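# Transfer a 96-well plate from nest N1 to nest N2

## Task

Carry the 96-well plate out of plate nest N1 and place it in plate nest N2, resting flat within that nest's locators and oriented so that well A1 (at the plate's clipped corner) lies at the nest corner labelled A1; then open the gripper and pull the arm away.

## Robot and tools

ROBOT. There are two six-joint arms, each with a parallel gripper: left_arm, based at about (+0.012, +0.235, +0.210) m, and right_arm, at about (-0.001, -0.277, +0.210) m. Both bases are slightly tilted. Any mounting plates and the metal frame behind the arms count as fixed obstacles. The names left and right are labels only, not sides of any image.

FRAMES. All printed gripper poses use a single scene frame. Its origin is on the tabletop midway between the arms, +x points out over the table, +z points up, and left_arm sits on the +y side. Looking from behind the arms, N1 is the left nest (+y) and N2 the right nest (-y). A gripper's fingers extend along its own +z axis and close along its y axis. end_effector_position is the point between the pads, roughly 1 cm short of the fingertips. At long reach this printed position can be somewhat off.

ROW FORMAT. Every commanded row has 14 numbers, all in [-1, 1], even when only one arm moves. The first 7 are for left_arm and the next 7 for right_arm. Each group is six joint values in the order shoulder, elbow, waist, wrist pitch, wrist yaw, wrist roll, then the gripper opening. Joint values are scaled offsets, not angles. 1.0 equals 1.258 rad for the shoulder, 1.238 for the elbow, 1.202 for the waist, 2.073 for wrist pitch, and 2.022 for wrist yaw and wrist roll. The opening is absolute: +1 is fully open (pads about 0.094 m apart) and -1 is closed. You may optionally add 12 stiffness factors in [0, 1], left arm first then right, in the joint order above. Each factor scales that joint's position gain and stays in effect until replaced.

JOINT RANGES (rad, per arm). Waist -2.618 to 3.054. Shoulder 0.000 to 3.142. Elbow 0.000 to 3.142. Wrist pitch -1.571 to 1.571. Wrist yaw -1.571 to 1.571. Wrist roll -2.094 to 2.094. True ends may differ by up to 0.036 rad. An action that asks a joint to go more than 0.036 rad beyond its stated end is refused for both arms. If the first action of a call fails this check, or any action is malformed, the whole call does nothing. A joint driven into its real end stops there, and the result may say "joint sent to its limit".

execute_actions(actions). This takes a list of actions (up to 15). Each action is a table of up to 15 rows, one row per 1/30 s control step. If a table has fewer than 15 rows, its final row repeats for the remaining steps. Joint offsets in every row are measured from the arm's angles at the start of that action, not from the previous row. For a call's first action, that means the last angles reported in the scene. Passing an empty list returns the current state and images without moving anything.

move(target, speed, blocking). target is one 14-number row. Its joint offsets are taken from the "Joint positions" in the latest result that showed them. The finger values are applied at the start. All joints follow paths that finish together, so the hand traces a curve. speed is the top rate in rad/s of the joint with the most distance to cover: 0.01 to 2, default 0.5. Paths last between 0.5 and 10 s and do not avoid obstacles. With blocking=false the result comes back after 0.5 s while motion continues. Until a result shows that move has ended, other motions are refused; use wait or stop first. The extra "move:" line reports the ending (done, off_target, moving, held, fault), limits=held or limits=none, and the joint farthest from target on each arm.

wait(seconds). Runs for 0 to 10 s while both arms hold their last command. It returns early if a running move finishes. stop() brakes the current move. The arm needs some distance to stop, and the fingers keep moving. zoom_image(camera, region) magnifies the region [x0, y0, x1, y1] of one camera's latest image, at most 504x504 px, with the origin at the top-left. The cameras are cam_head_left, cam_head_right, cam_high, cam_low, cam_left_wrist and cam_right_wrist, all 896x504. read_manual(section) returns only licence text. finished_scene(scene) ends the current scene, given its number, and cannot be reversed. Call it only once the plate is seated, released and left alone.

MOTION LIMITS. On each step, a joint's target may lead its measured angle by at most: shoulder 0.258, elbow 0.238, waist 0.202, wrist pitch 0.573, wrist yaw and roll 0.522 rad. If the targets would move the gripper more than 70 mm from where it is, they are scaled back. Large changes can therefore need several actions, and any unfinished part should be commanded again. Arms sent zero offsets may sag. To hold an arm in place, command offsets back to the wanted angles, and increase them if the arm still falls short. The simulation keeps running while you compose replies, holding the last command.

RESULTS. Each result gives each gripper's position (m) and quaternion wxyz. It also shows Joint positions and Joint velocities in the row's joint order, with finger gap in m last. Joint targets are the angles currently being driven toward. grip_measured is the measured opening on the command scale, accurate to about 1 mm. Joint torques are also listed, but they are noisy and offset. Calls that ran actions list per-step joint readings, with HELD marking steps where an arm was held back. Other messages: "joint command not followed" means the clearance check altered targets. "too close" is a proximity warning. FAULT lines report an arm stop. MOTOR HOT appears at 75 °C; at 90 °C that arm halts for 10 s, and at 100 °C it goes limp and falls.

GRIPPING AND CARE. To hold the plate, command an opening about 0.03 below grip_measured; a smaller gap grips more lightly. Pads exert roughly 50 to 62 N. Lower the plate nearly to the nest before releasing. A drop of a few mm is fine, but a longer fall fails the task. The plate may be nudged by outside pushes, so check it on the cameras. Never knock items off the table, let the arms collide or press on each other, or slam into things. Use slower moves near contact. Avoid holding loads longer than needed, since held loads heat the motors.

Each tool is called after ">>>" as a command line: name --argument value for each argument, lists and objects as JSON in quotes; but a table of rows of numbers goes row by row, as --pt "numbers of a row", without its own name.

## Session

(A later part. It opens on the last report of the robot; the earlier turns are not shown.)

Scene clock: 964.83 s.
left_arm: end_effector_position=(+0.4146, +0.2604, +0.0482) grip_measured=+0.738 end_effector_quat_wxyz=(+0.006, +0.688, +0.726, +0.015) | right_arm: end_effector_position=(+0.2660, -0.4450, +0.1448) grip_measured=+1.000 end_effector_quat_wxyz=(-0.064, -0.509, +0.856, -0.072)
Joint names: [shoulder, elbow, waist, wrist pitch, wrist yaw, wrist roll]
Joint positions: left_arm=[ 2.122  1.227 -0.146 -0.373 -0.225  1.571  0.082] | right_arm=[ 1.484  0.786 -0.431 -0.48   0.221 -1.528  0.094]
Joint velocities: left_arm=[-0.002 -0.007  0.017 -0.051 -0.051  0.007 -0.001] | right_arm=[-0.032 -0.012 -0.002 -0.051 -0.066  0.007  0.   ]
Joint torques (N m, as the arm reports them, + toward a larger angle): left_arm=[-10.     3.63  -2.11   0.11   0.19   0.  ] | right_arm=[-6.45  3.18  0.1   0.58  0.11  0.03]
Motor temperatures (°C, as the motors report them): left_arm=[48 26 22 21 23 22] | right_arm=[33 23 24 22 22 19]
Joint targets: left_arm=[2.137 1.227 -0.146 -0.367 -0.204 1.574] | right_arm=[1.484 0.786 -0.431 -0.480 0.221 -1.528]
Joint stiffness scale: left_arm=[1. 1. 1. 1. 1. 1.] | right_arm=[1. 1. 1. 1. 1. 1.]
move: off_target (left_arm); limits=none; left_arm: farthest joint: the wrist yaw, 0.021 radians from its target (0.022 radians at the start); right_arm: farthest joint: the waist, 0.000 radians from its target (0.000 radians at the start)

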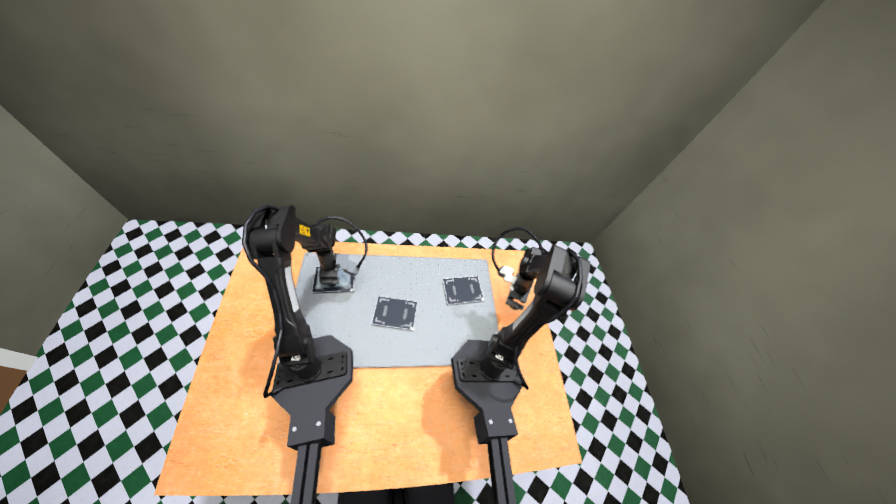

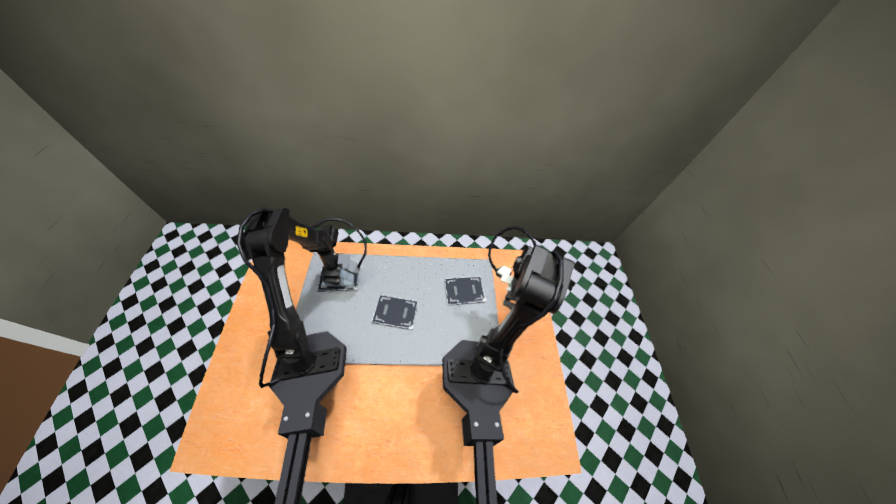

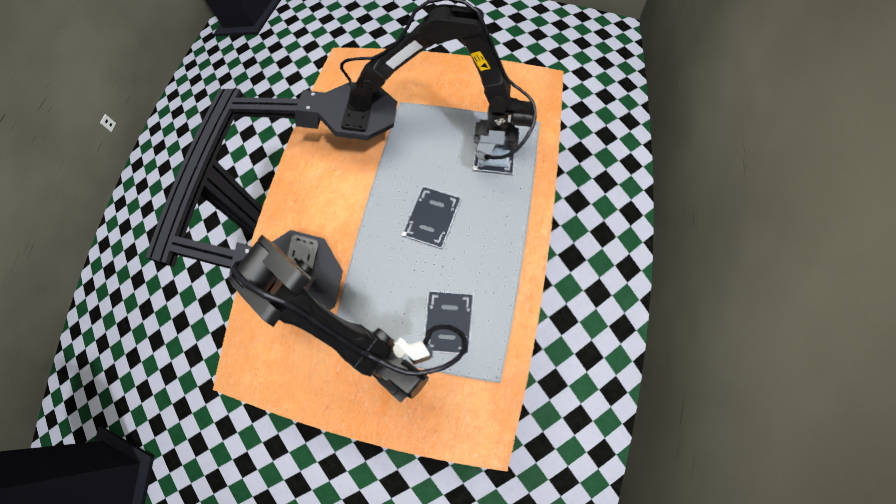

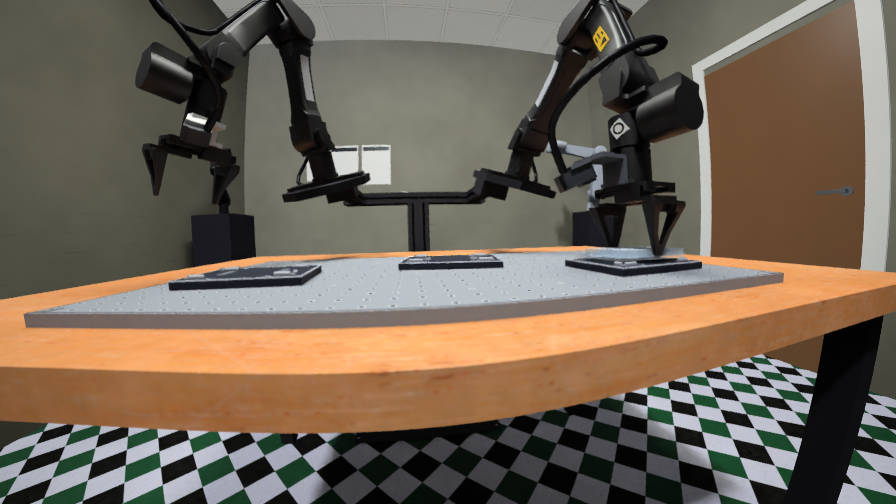

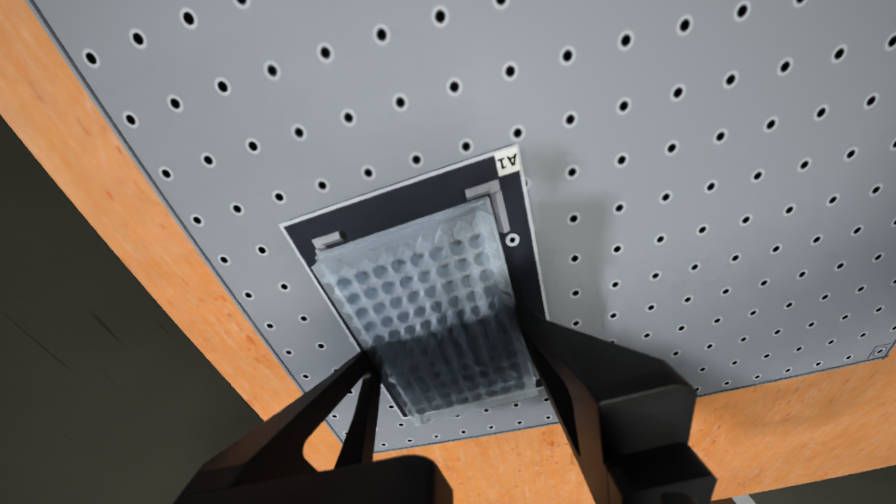

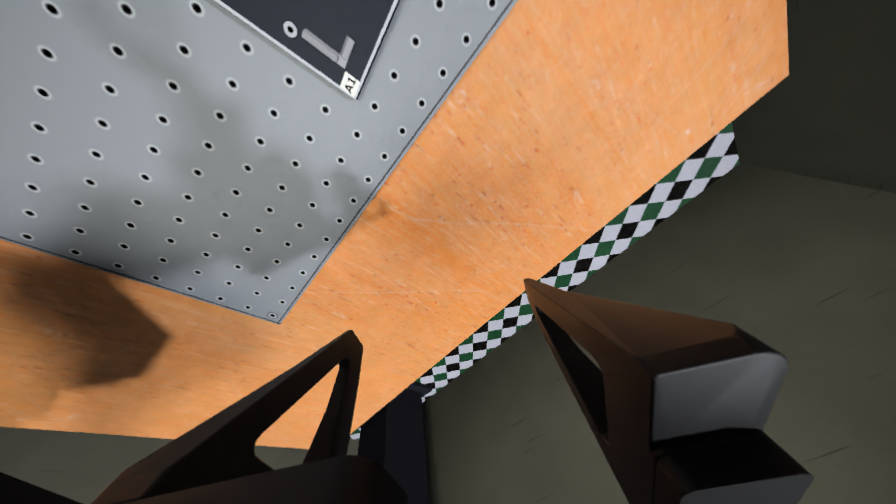

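>>> execute_actions --actions '[]'

Scene clock: 980.97 s.
left_arm: end_effector_position=(+0.4147, +0.2604, +0.0482) grip_measured=+0.738 end_effector_quat_wxyz=(+0.007, +0.688, +0.726, +0.015) | right_arm: end_effector_position=(+0.2660, -0.4450, +0.1448) grip_measured=+1.000 end_effector_quat_wxyz=(-0.064, -0.509, +0.856, -0.072)
Joint names: [shoulder, elbow, waist, wrist pitch, wrist yaw, wrist roll]
Joint positions: left_arm=[ 2.122  1.227 -0.146 -0.373 -0.224  1.571  0.082] | right_arm=[ 1.484  0.786 -0.431 -0.48   0.221 -1.528  0.094]
Joint velocities: left_arm=[-0.002 -0.002 -0.002 -0.051 -0.066 -0.037 -0.   ] | right_arm=[ 0.002 -0.007 -0.027 -0.051  0.037 -0.007  0.   ]
Joint torques (N m, as the arm reports them, + toward a larger angle): left_arm=[-10.     3.63  -2.11   0.12   0.19   0.  ] | right_arm=[-6.5   3.21  0.07  0.59  0.11  0.02]
Motor temperatures (°C, as the motors report them): left_arm=[47 26 22 21 23 22] | right_arm=[32 23 24 22 22 19]
Joint targets: left_arm=[2.137 1.227 -0.146 -0.367 -0.204 1.574] | right_arm=[1.484 0.786 -0.431 -0.480 0.221 -1.528]
Joint stiffness scale: left_arm=[1. 1. 1. 1. 1. 1.] | right_arm=[1. 1. 1. 1. 1. 1.]

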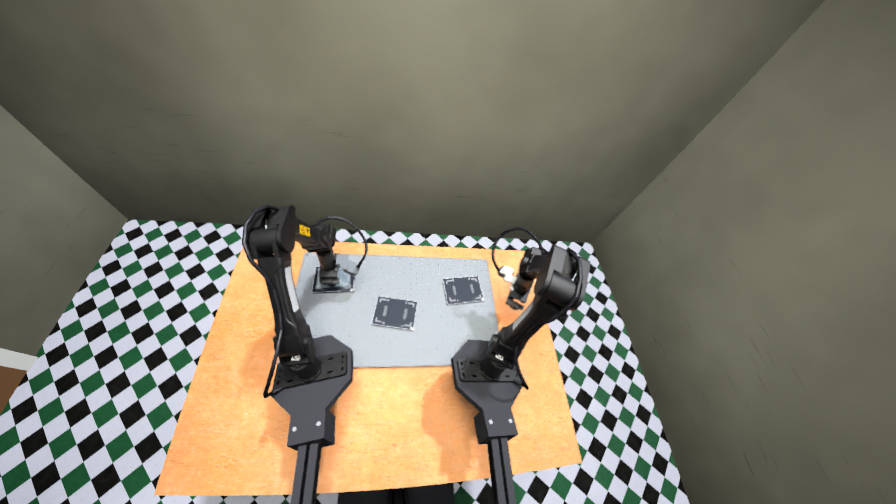

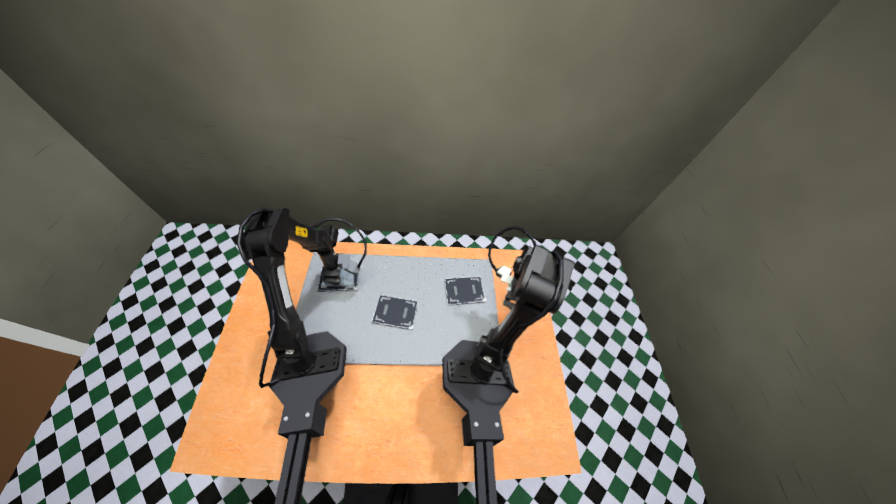

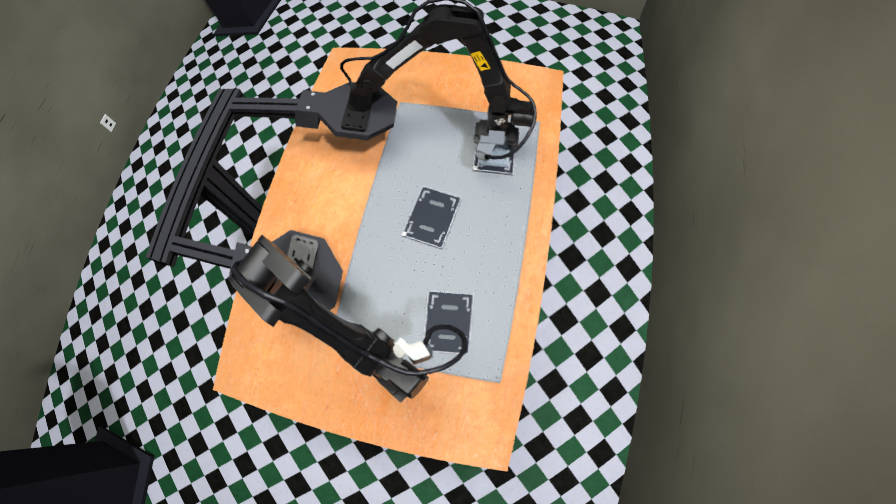

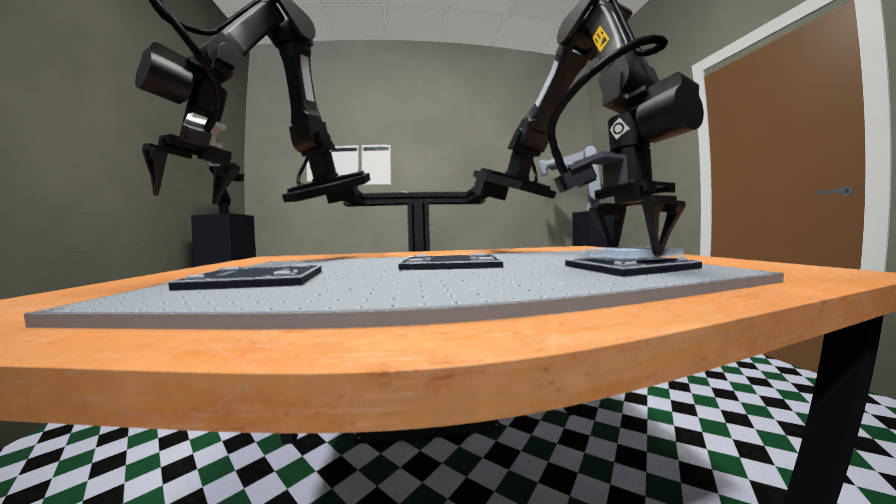

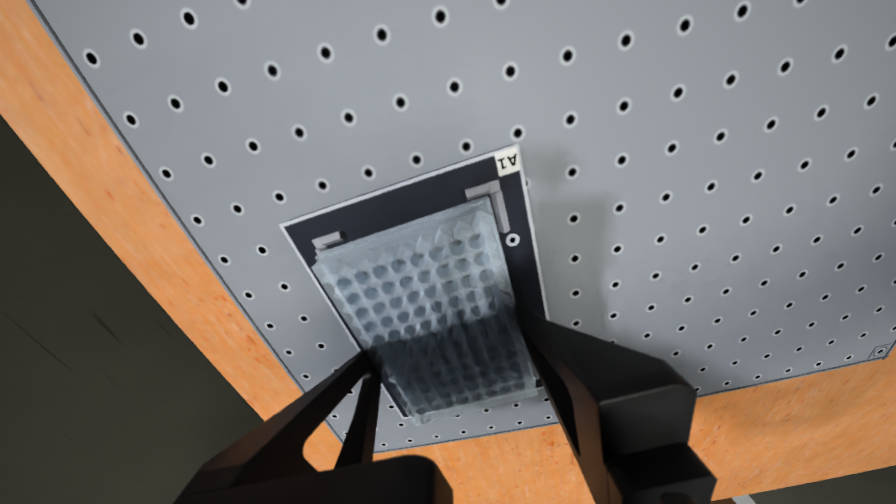

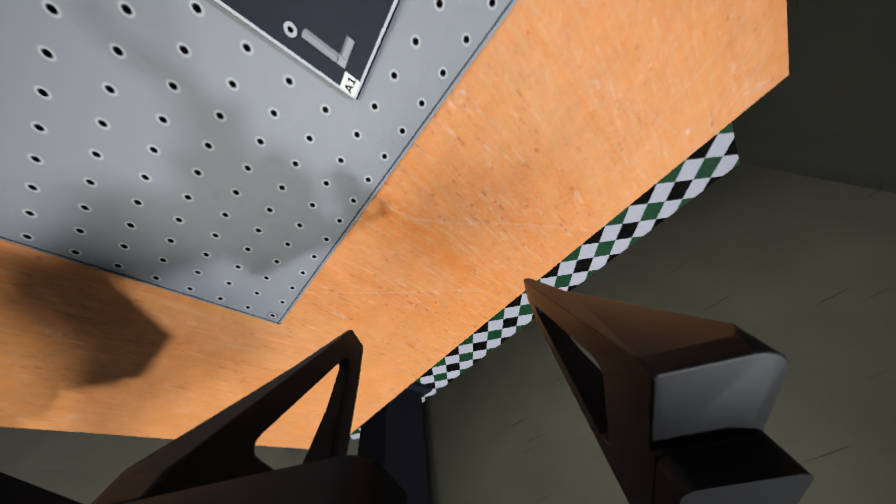

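>>> move --target '[-0.023,0,0,-0.0092,0.009,0.0015,0.705,0,0,0,0,0,0,1]' --speed 0.04

>>> zoom_image --camera "cam_left_wrist" --region '[280,120,580,340]'

Scene clock: 986.73 s.
left_arm: end_effector_position=(+0.4147, +0.2604, +0.0482) grip_measured=+0.738 end_effector_quat_wxyz=(+0.007, +0.688, +0.726, +0.015) | right_arm: end_effector_position=(+0.2660, -0.4450, +0.1448) grip_measured=+1.000 end_effector_quat_wxyz=(-0.064, -0.509, +0.856, -0.072)
Joint names: [shoulder, elbow, waist, wrist pitch, wrist yaw, wrist roll]
Joint positions: left_arm=[ 2.122  1.227 -0.146 -0.373 -0.224  1.571  0.082] | right_arm=[ 1.484  0.786 -0.431 -0.48   0.221 -1.528  0.094]
Joint velocities: left_arm=[-0.002  0.007  0.002  0.081  0.007  0.037  0.001] | right_arm=[ 0.017  0.002 -0.007 -0.051 -0.066 -0.066  0.   ]
Joint torques (N m, as the arm reports them, + toward a larger angle): left_arm=[-13.6    3.64  -2.11  -0.12   0.16  -0.01] | right_arm=[-6.46  3.17  0.1   0.59  0.1   0.03]
Motor temperatures (°C, as the motors report them): left_arm=[47 25 22 21 23 22] | right_arm=[32 23 24 22 22 19]
Joint targets: left_arm=[2.093 1.227 -0.146 -0.392 -0.206 1.574] | right_arm=[1.484 0.786 -0.431 -0.480 0.221 -1.528]
Joint stiffness scale: left_arm=[1. 1. 1. 1. 1. 1.] | right_arm=[1. 1. 1. 1. 1. 1.]
move: off_target (left_arm); limits=none; left_arm: farthest joint: the shoulder, 0.029 radians from its target (0.029 radians at the start); right_arm: farthest joint: the waist, 0.000 radians from its target (0.000 radians at the start)

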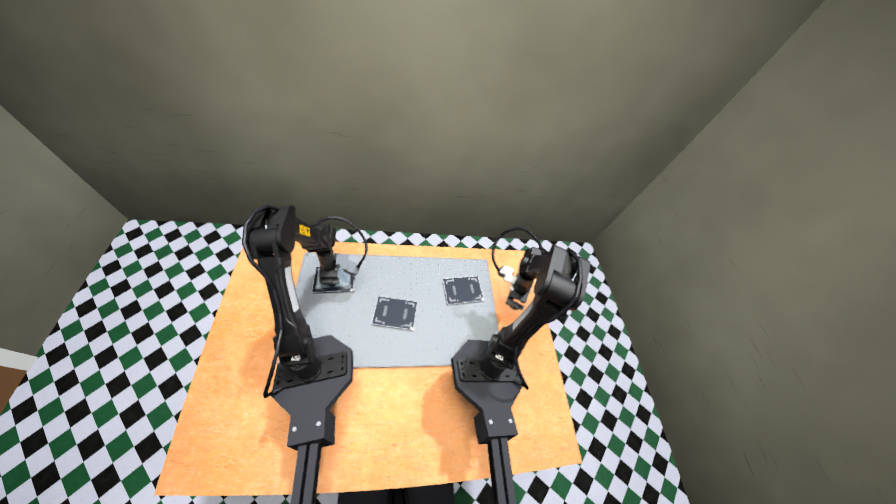

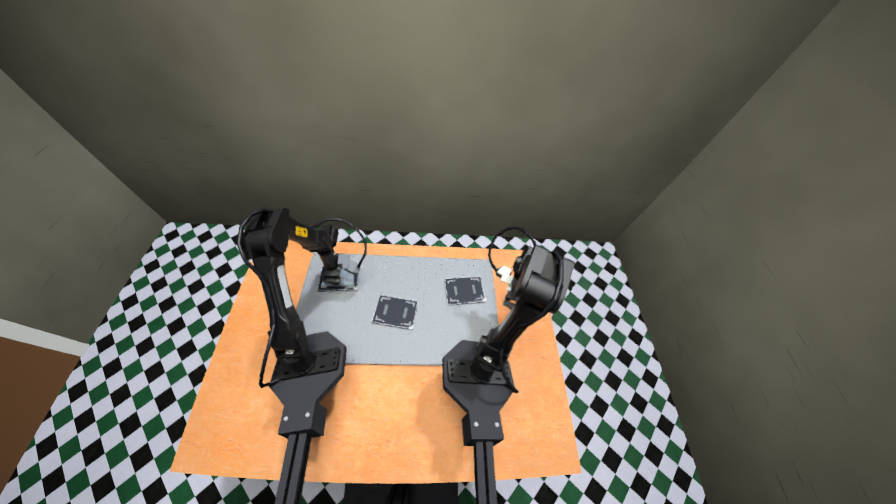

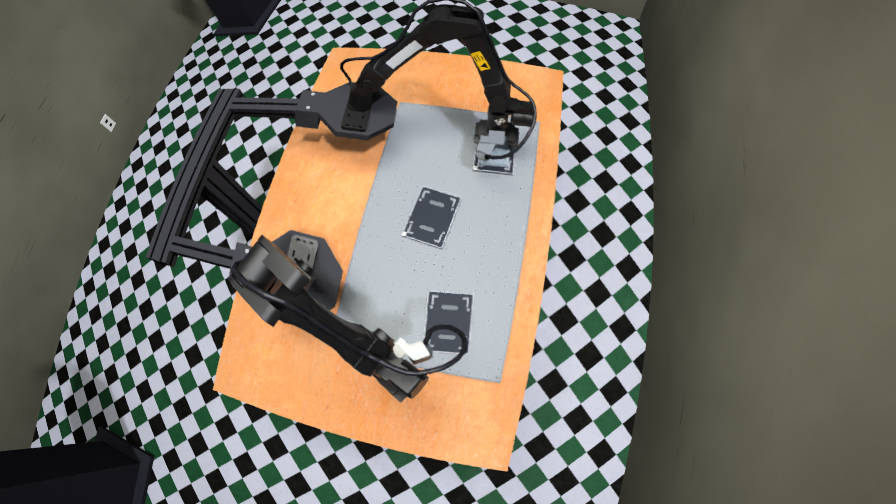

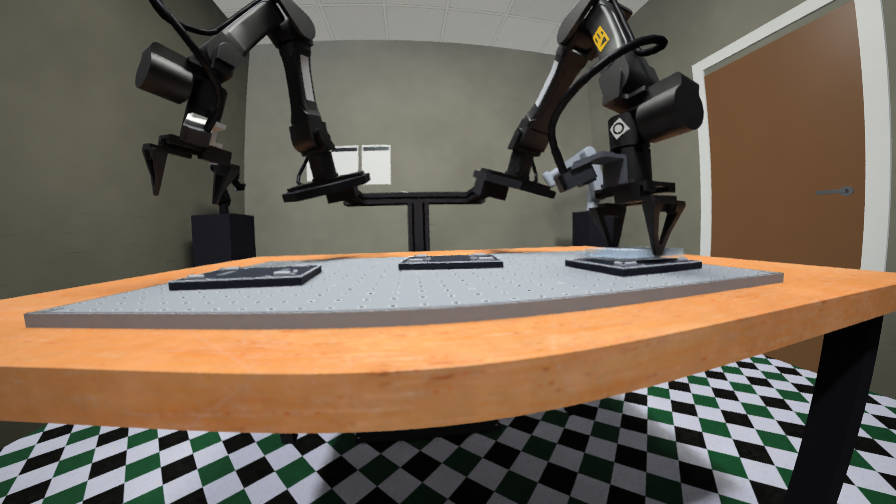

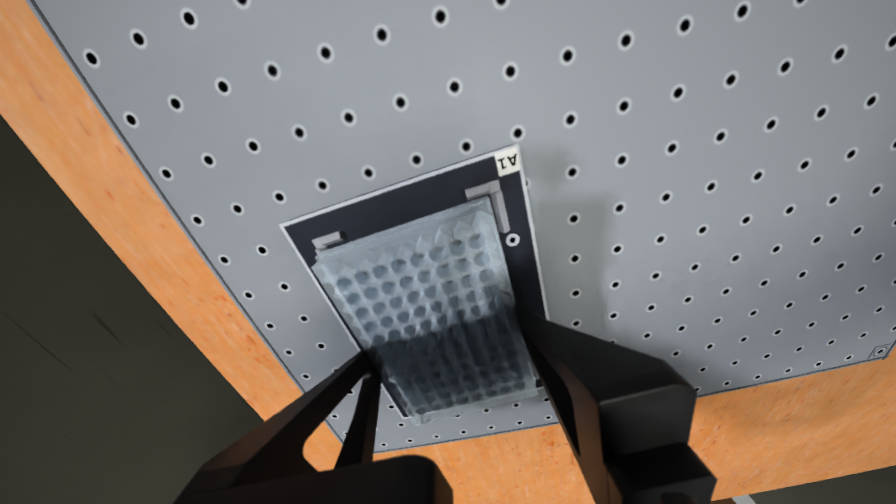

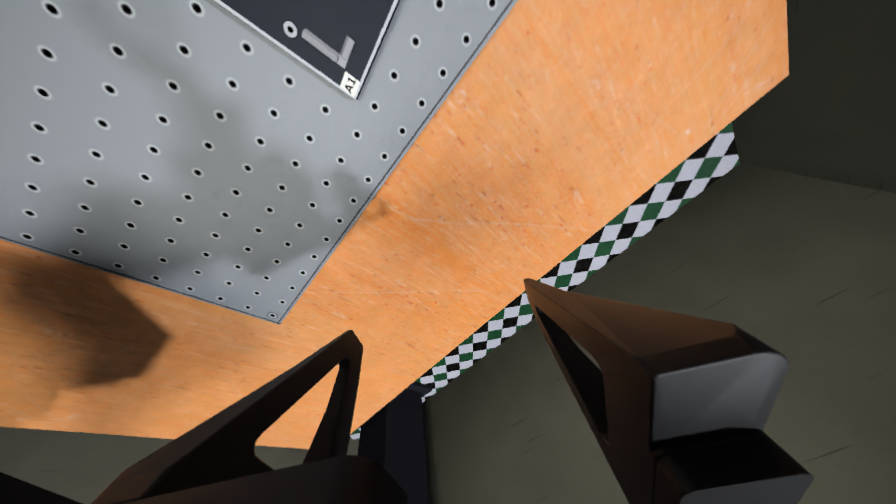

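Region (280, 120, 580, 340) of cam_left_wrist's 896x504 image, scaled by 1.680, with more detail than that image has; it fills the top 370 rows of this view, and the rest is white.

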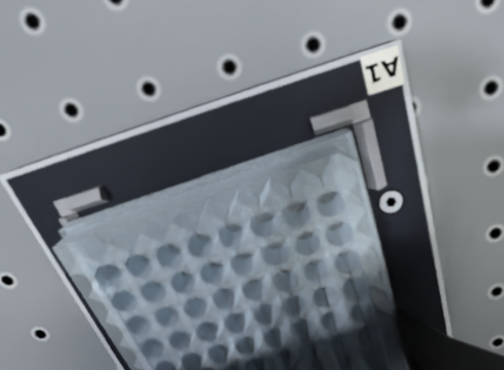

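>>> move --target '[-0.032,0,0,-0.014,0.009,0.0015,0.705,0,0,0,0,0,0,1]' --speed 0.03

>>> zoom_image --camera "cam_left_wrist" --region '[280,120,580,340]'

Scene clock: 992.10 s.
left_arm: end_effector_position=(+0.4165, +0.2616, +0.0535) grip_measured=+0.738 end_effector_quat_wxyz=(+0.009, +0.687, +0.726, +0.017) | right_arm: end_effector_position=(+0.2660, -0.4450, +0.1448) grip_measured=+1.000 end_effector_quat_wxyz=(-0.064, -0.509, +0.856, -0.072)
Joint names: [shoulder, elbow, waist, wrist pitch, wrist yaw, wrist roll]
Joint positions: left_arm=[ 2.107  1.227 -0.146 -0.382 -0.224  1.571  0.082] | right_arm=[ 1.484  0.786 -0.431 -0.48   0.221 -1.528  0.094]
Joint velocities: left_arm=[-0.002 -0.002 -0.032  0.022  0.051 -0.007  0.001] | right_arm=[ 0.002 -0.002 -0.007 -0.037  0.037 -0.066  0.   ]
Joint torques (N m, as the arm reports them, + toward a larger angle): left_arm=[-13.23   3.66  -2.11  -0.1    0.16  -0.01] | right_arm=[-6.47  3.17  0.1   0.58  0.09  0.02]
Motor temperatures (°C, as the motors report them): left_arm=[49 25 22 21 23 22] | right_arm=[32 23 24 22 22 19]
Joint targets: left_arm=[2.082 1.227 -0.146 -0.402 -0.206 1.574] | right_arm=[1.484 0.786 -0.431 -0.480 0.221 -1.528]
Joint stiffness scale: left_arm=[1. 1. 1. 1. 1. 1.] | right_arm=[1. 1. 1. 1. 1. 1.]
move: off_target (left_arm); limits=none; left_arm: farthest joint: the shoulder, 0.025 radians from its target (0.041 radians at the start); right_arm: farthest joint: the waist, 0.000 radians from its target (0.000 radians at the start)

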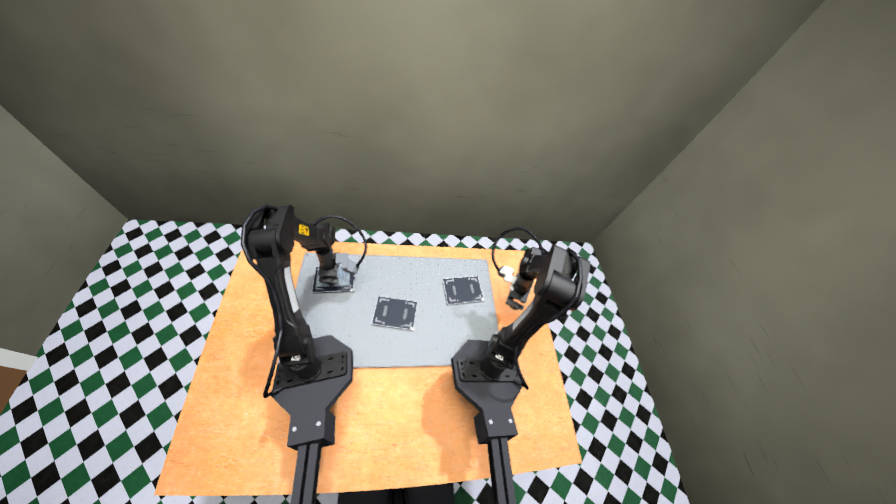

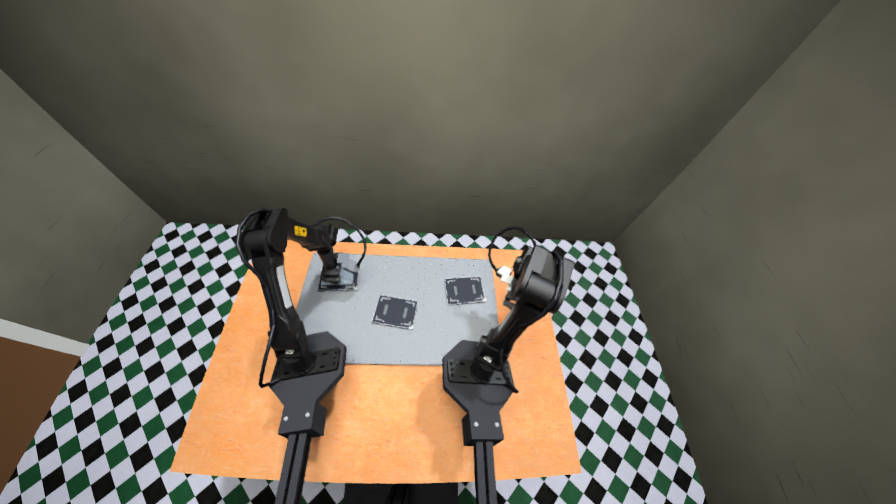

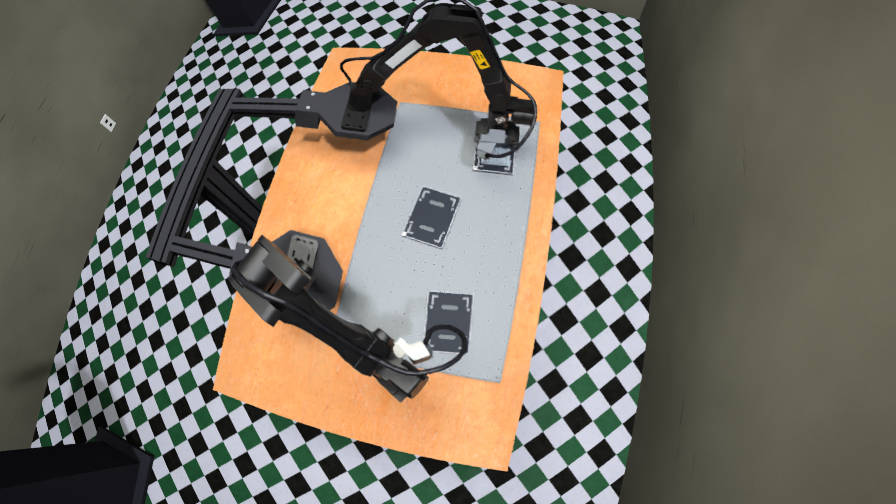

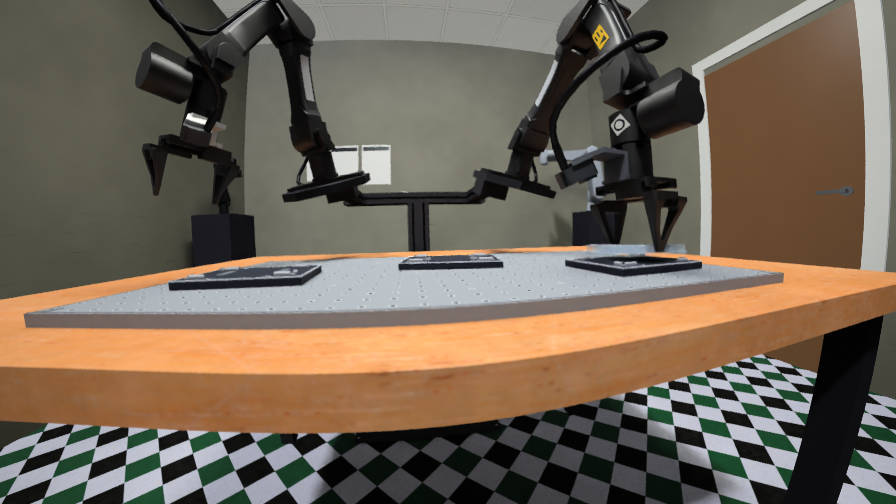

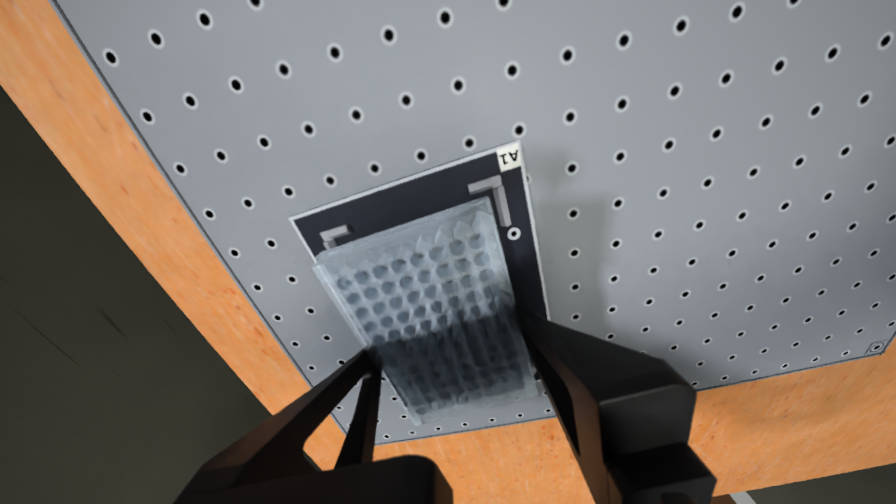

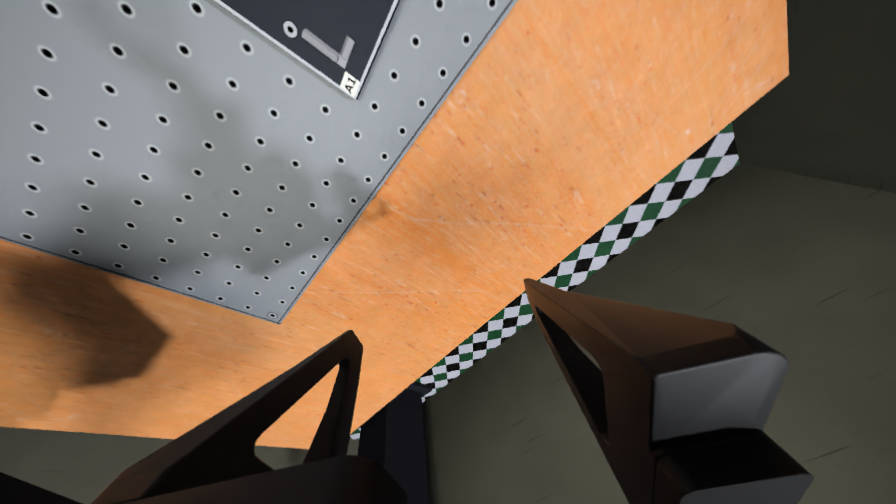

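Region (280, 120, 580, 340) of cam_left_wrist's 896x504 image, scaled by 1.680, with more detail than that image has; it fills the top 370 rows of this view, and the rest is white.

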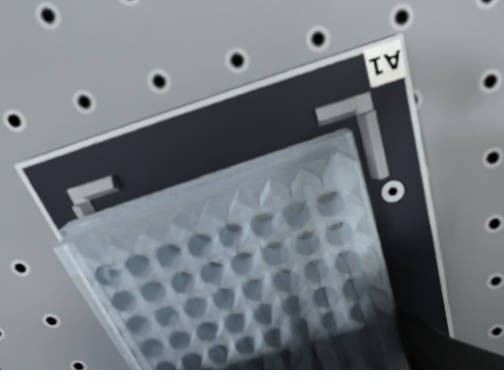

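>>> move --target '[0.0145,0,0,-0.0116,0.009,0.0015,0.705,0,0,0,0,0,0,1]' --speed 0.02

>>> zoom_image --camera "cam_left_wrist" --region '[280,120,580,340]'

Scene clock: 1016.30 s.
left_arm: end_effector_position=(+0.4124, +0.2605, +0.0493) grip_measured=+0.738 end_effector_quat_wxyz=(+0.003, +0.689, +0.725, +0.012) | right_arm: end_effector_position=(+0.2660, -0.4450, +0.1448) grip_measured=+1.000 end_effector_quat_wxyz=(-0.064, -0.509, +0.856, -0.072)
Joint names: [shoulder, elbow, waist, wrist pitch, wrist yaw, wrist roll]
Joint positions: left_arm=[ 2.119  1.227 -0.146 -0.386 -0.224  1.571  0.082] | right_arm=[ 1.484  0.786 -0.431 -0.48   0.221 -1.528  0.094]
Joint velocities: left_arm=[-0.007  0.022  0.012  0.066 -0.007  0.007 -0.001] | right_arm=[-0.007  0.007 -0.012 -0.007  0.037  0.037  0.   ]
Joint torques (N m, as the arm reports them, + toward a larger angle): left_arm=[-10.69   3.62  -2.14  -0.14   0.16  -0.01] | right_arm=[-6.47  3.19  0.06  0.58  0.1   0.02]
Motor temperatures (°C, as the motors report them): left_arm=[51 25 22 20 23 22] | right_arm=[32 23 24 22 22 19]
Joint targets: left_arm=[2.125 1.227 -0.146 -0.406 -0.206 1.574] | right_arm=[1.484 0.786 -0.431 -0.480 0.221 -1.528]
Joint stiffness scale: left_arm=[1. 1. 1. 1. 1. 1.] | right_arm=[1. 1. 1. 1. 1. 1.]
move: done; limits=none; left_arm: farthest joint: the wrist pitch, 0.020 radians from its target (0.024 radians at the start); right_arm: farthest joint: the waist, 0.000 radians from its target (0.000 radians at the start)

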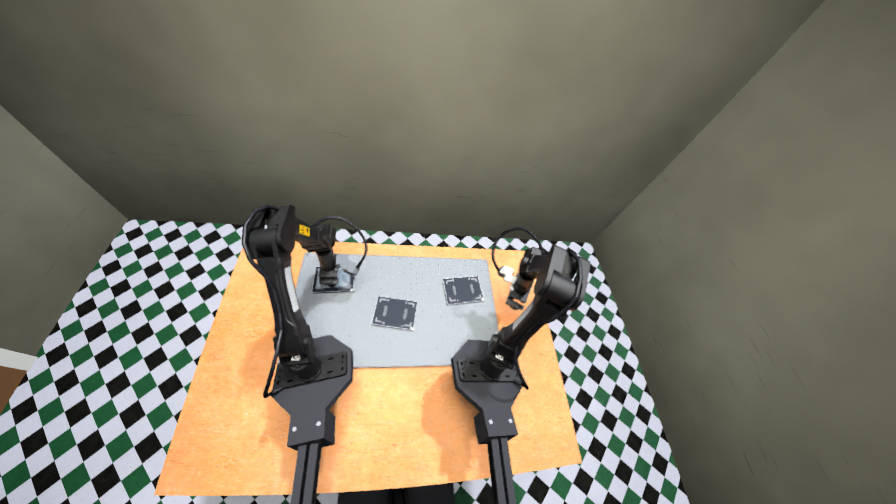

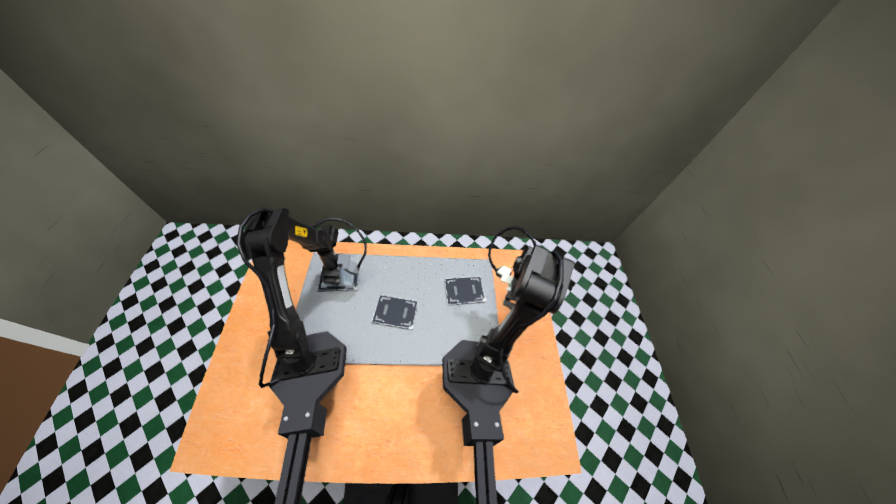

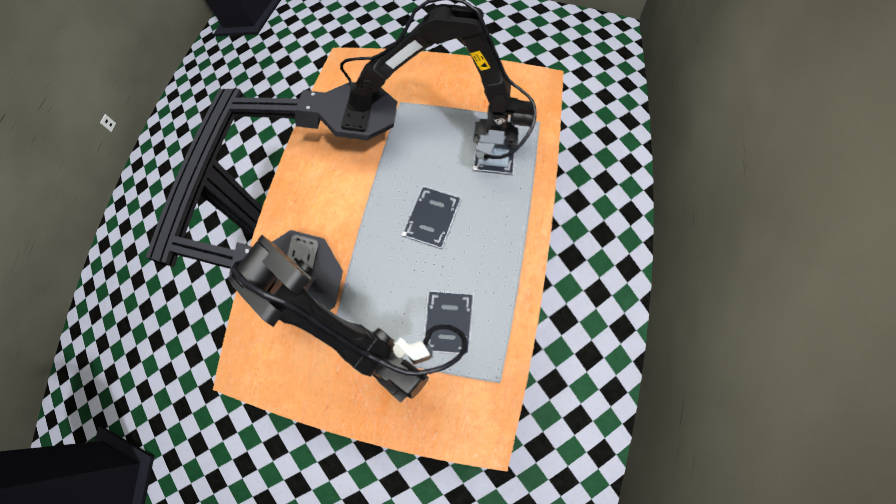

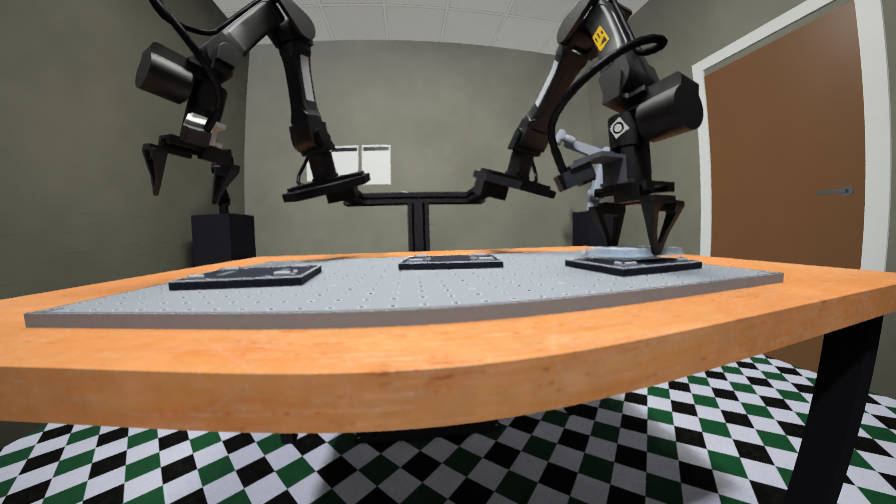

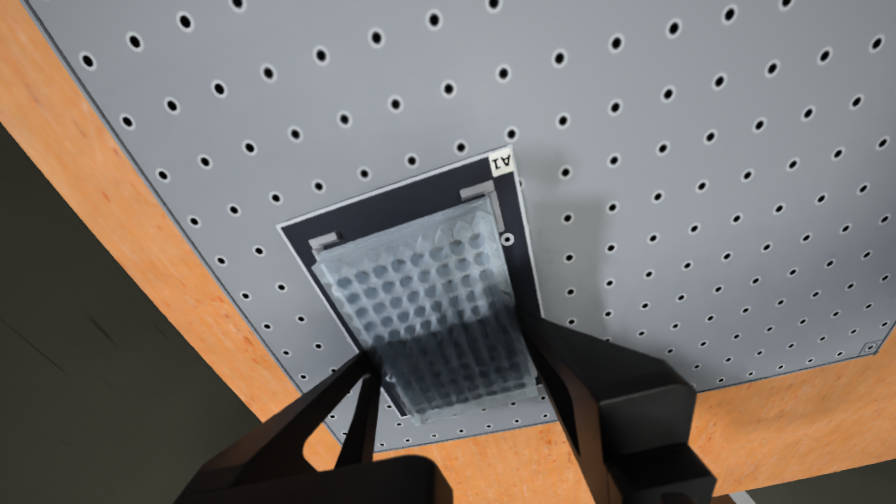

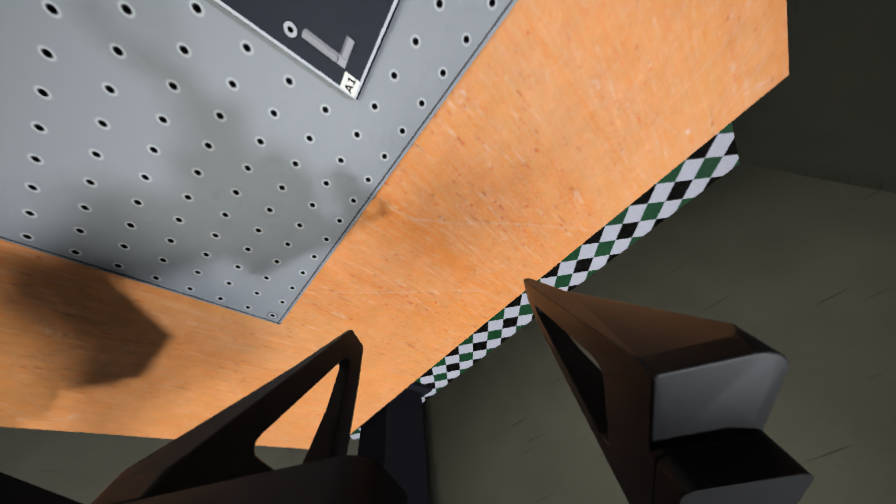

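Region (280, 120, 580, 340) of cam_left_wrist's 896x504 image, scaled by 1.680, with more detail than that image has; it fills the top 370 rows of this view, and the rest is white.

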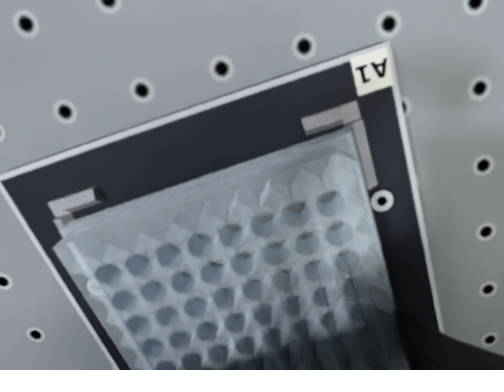

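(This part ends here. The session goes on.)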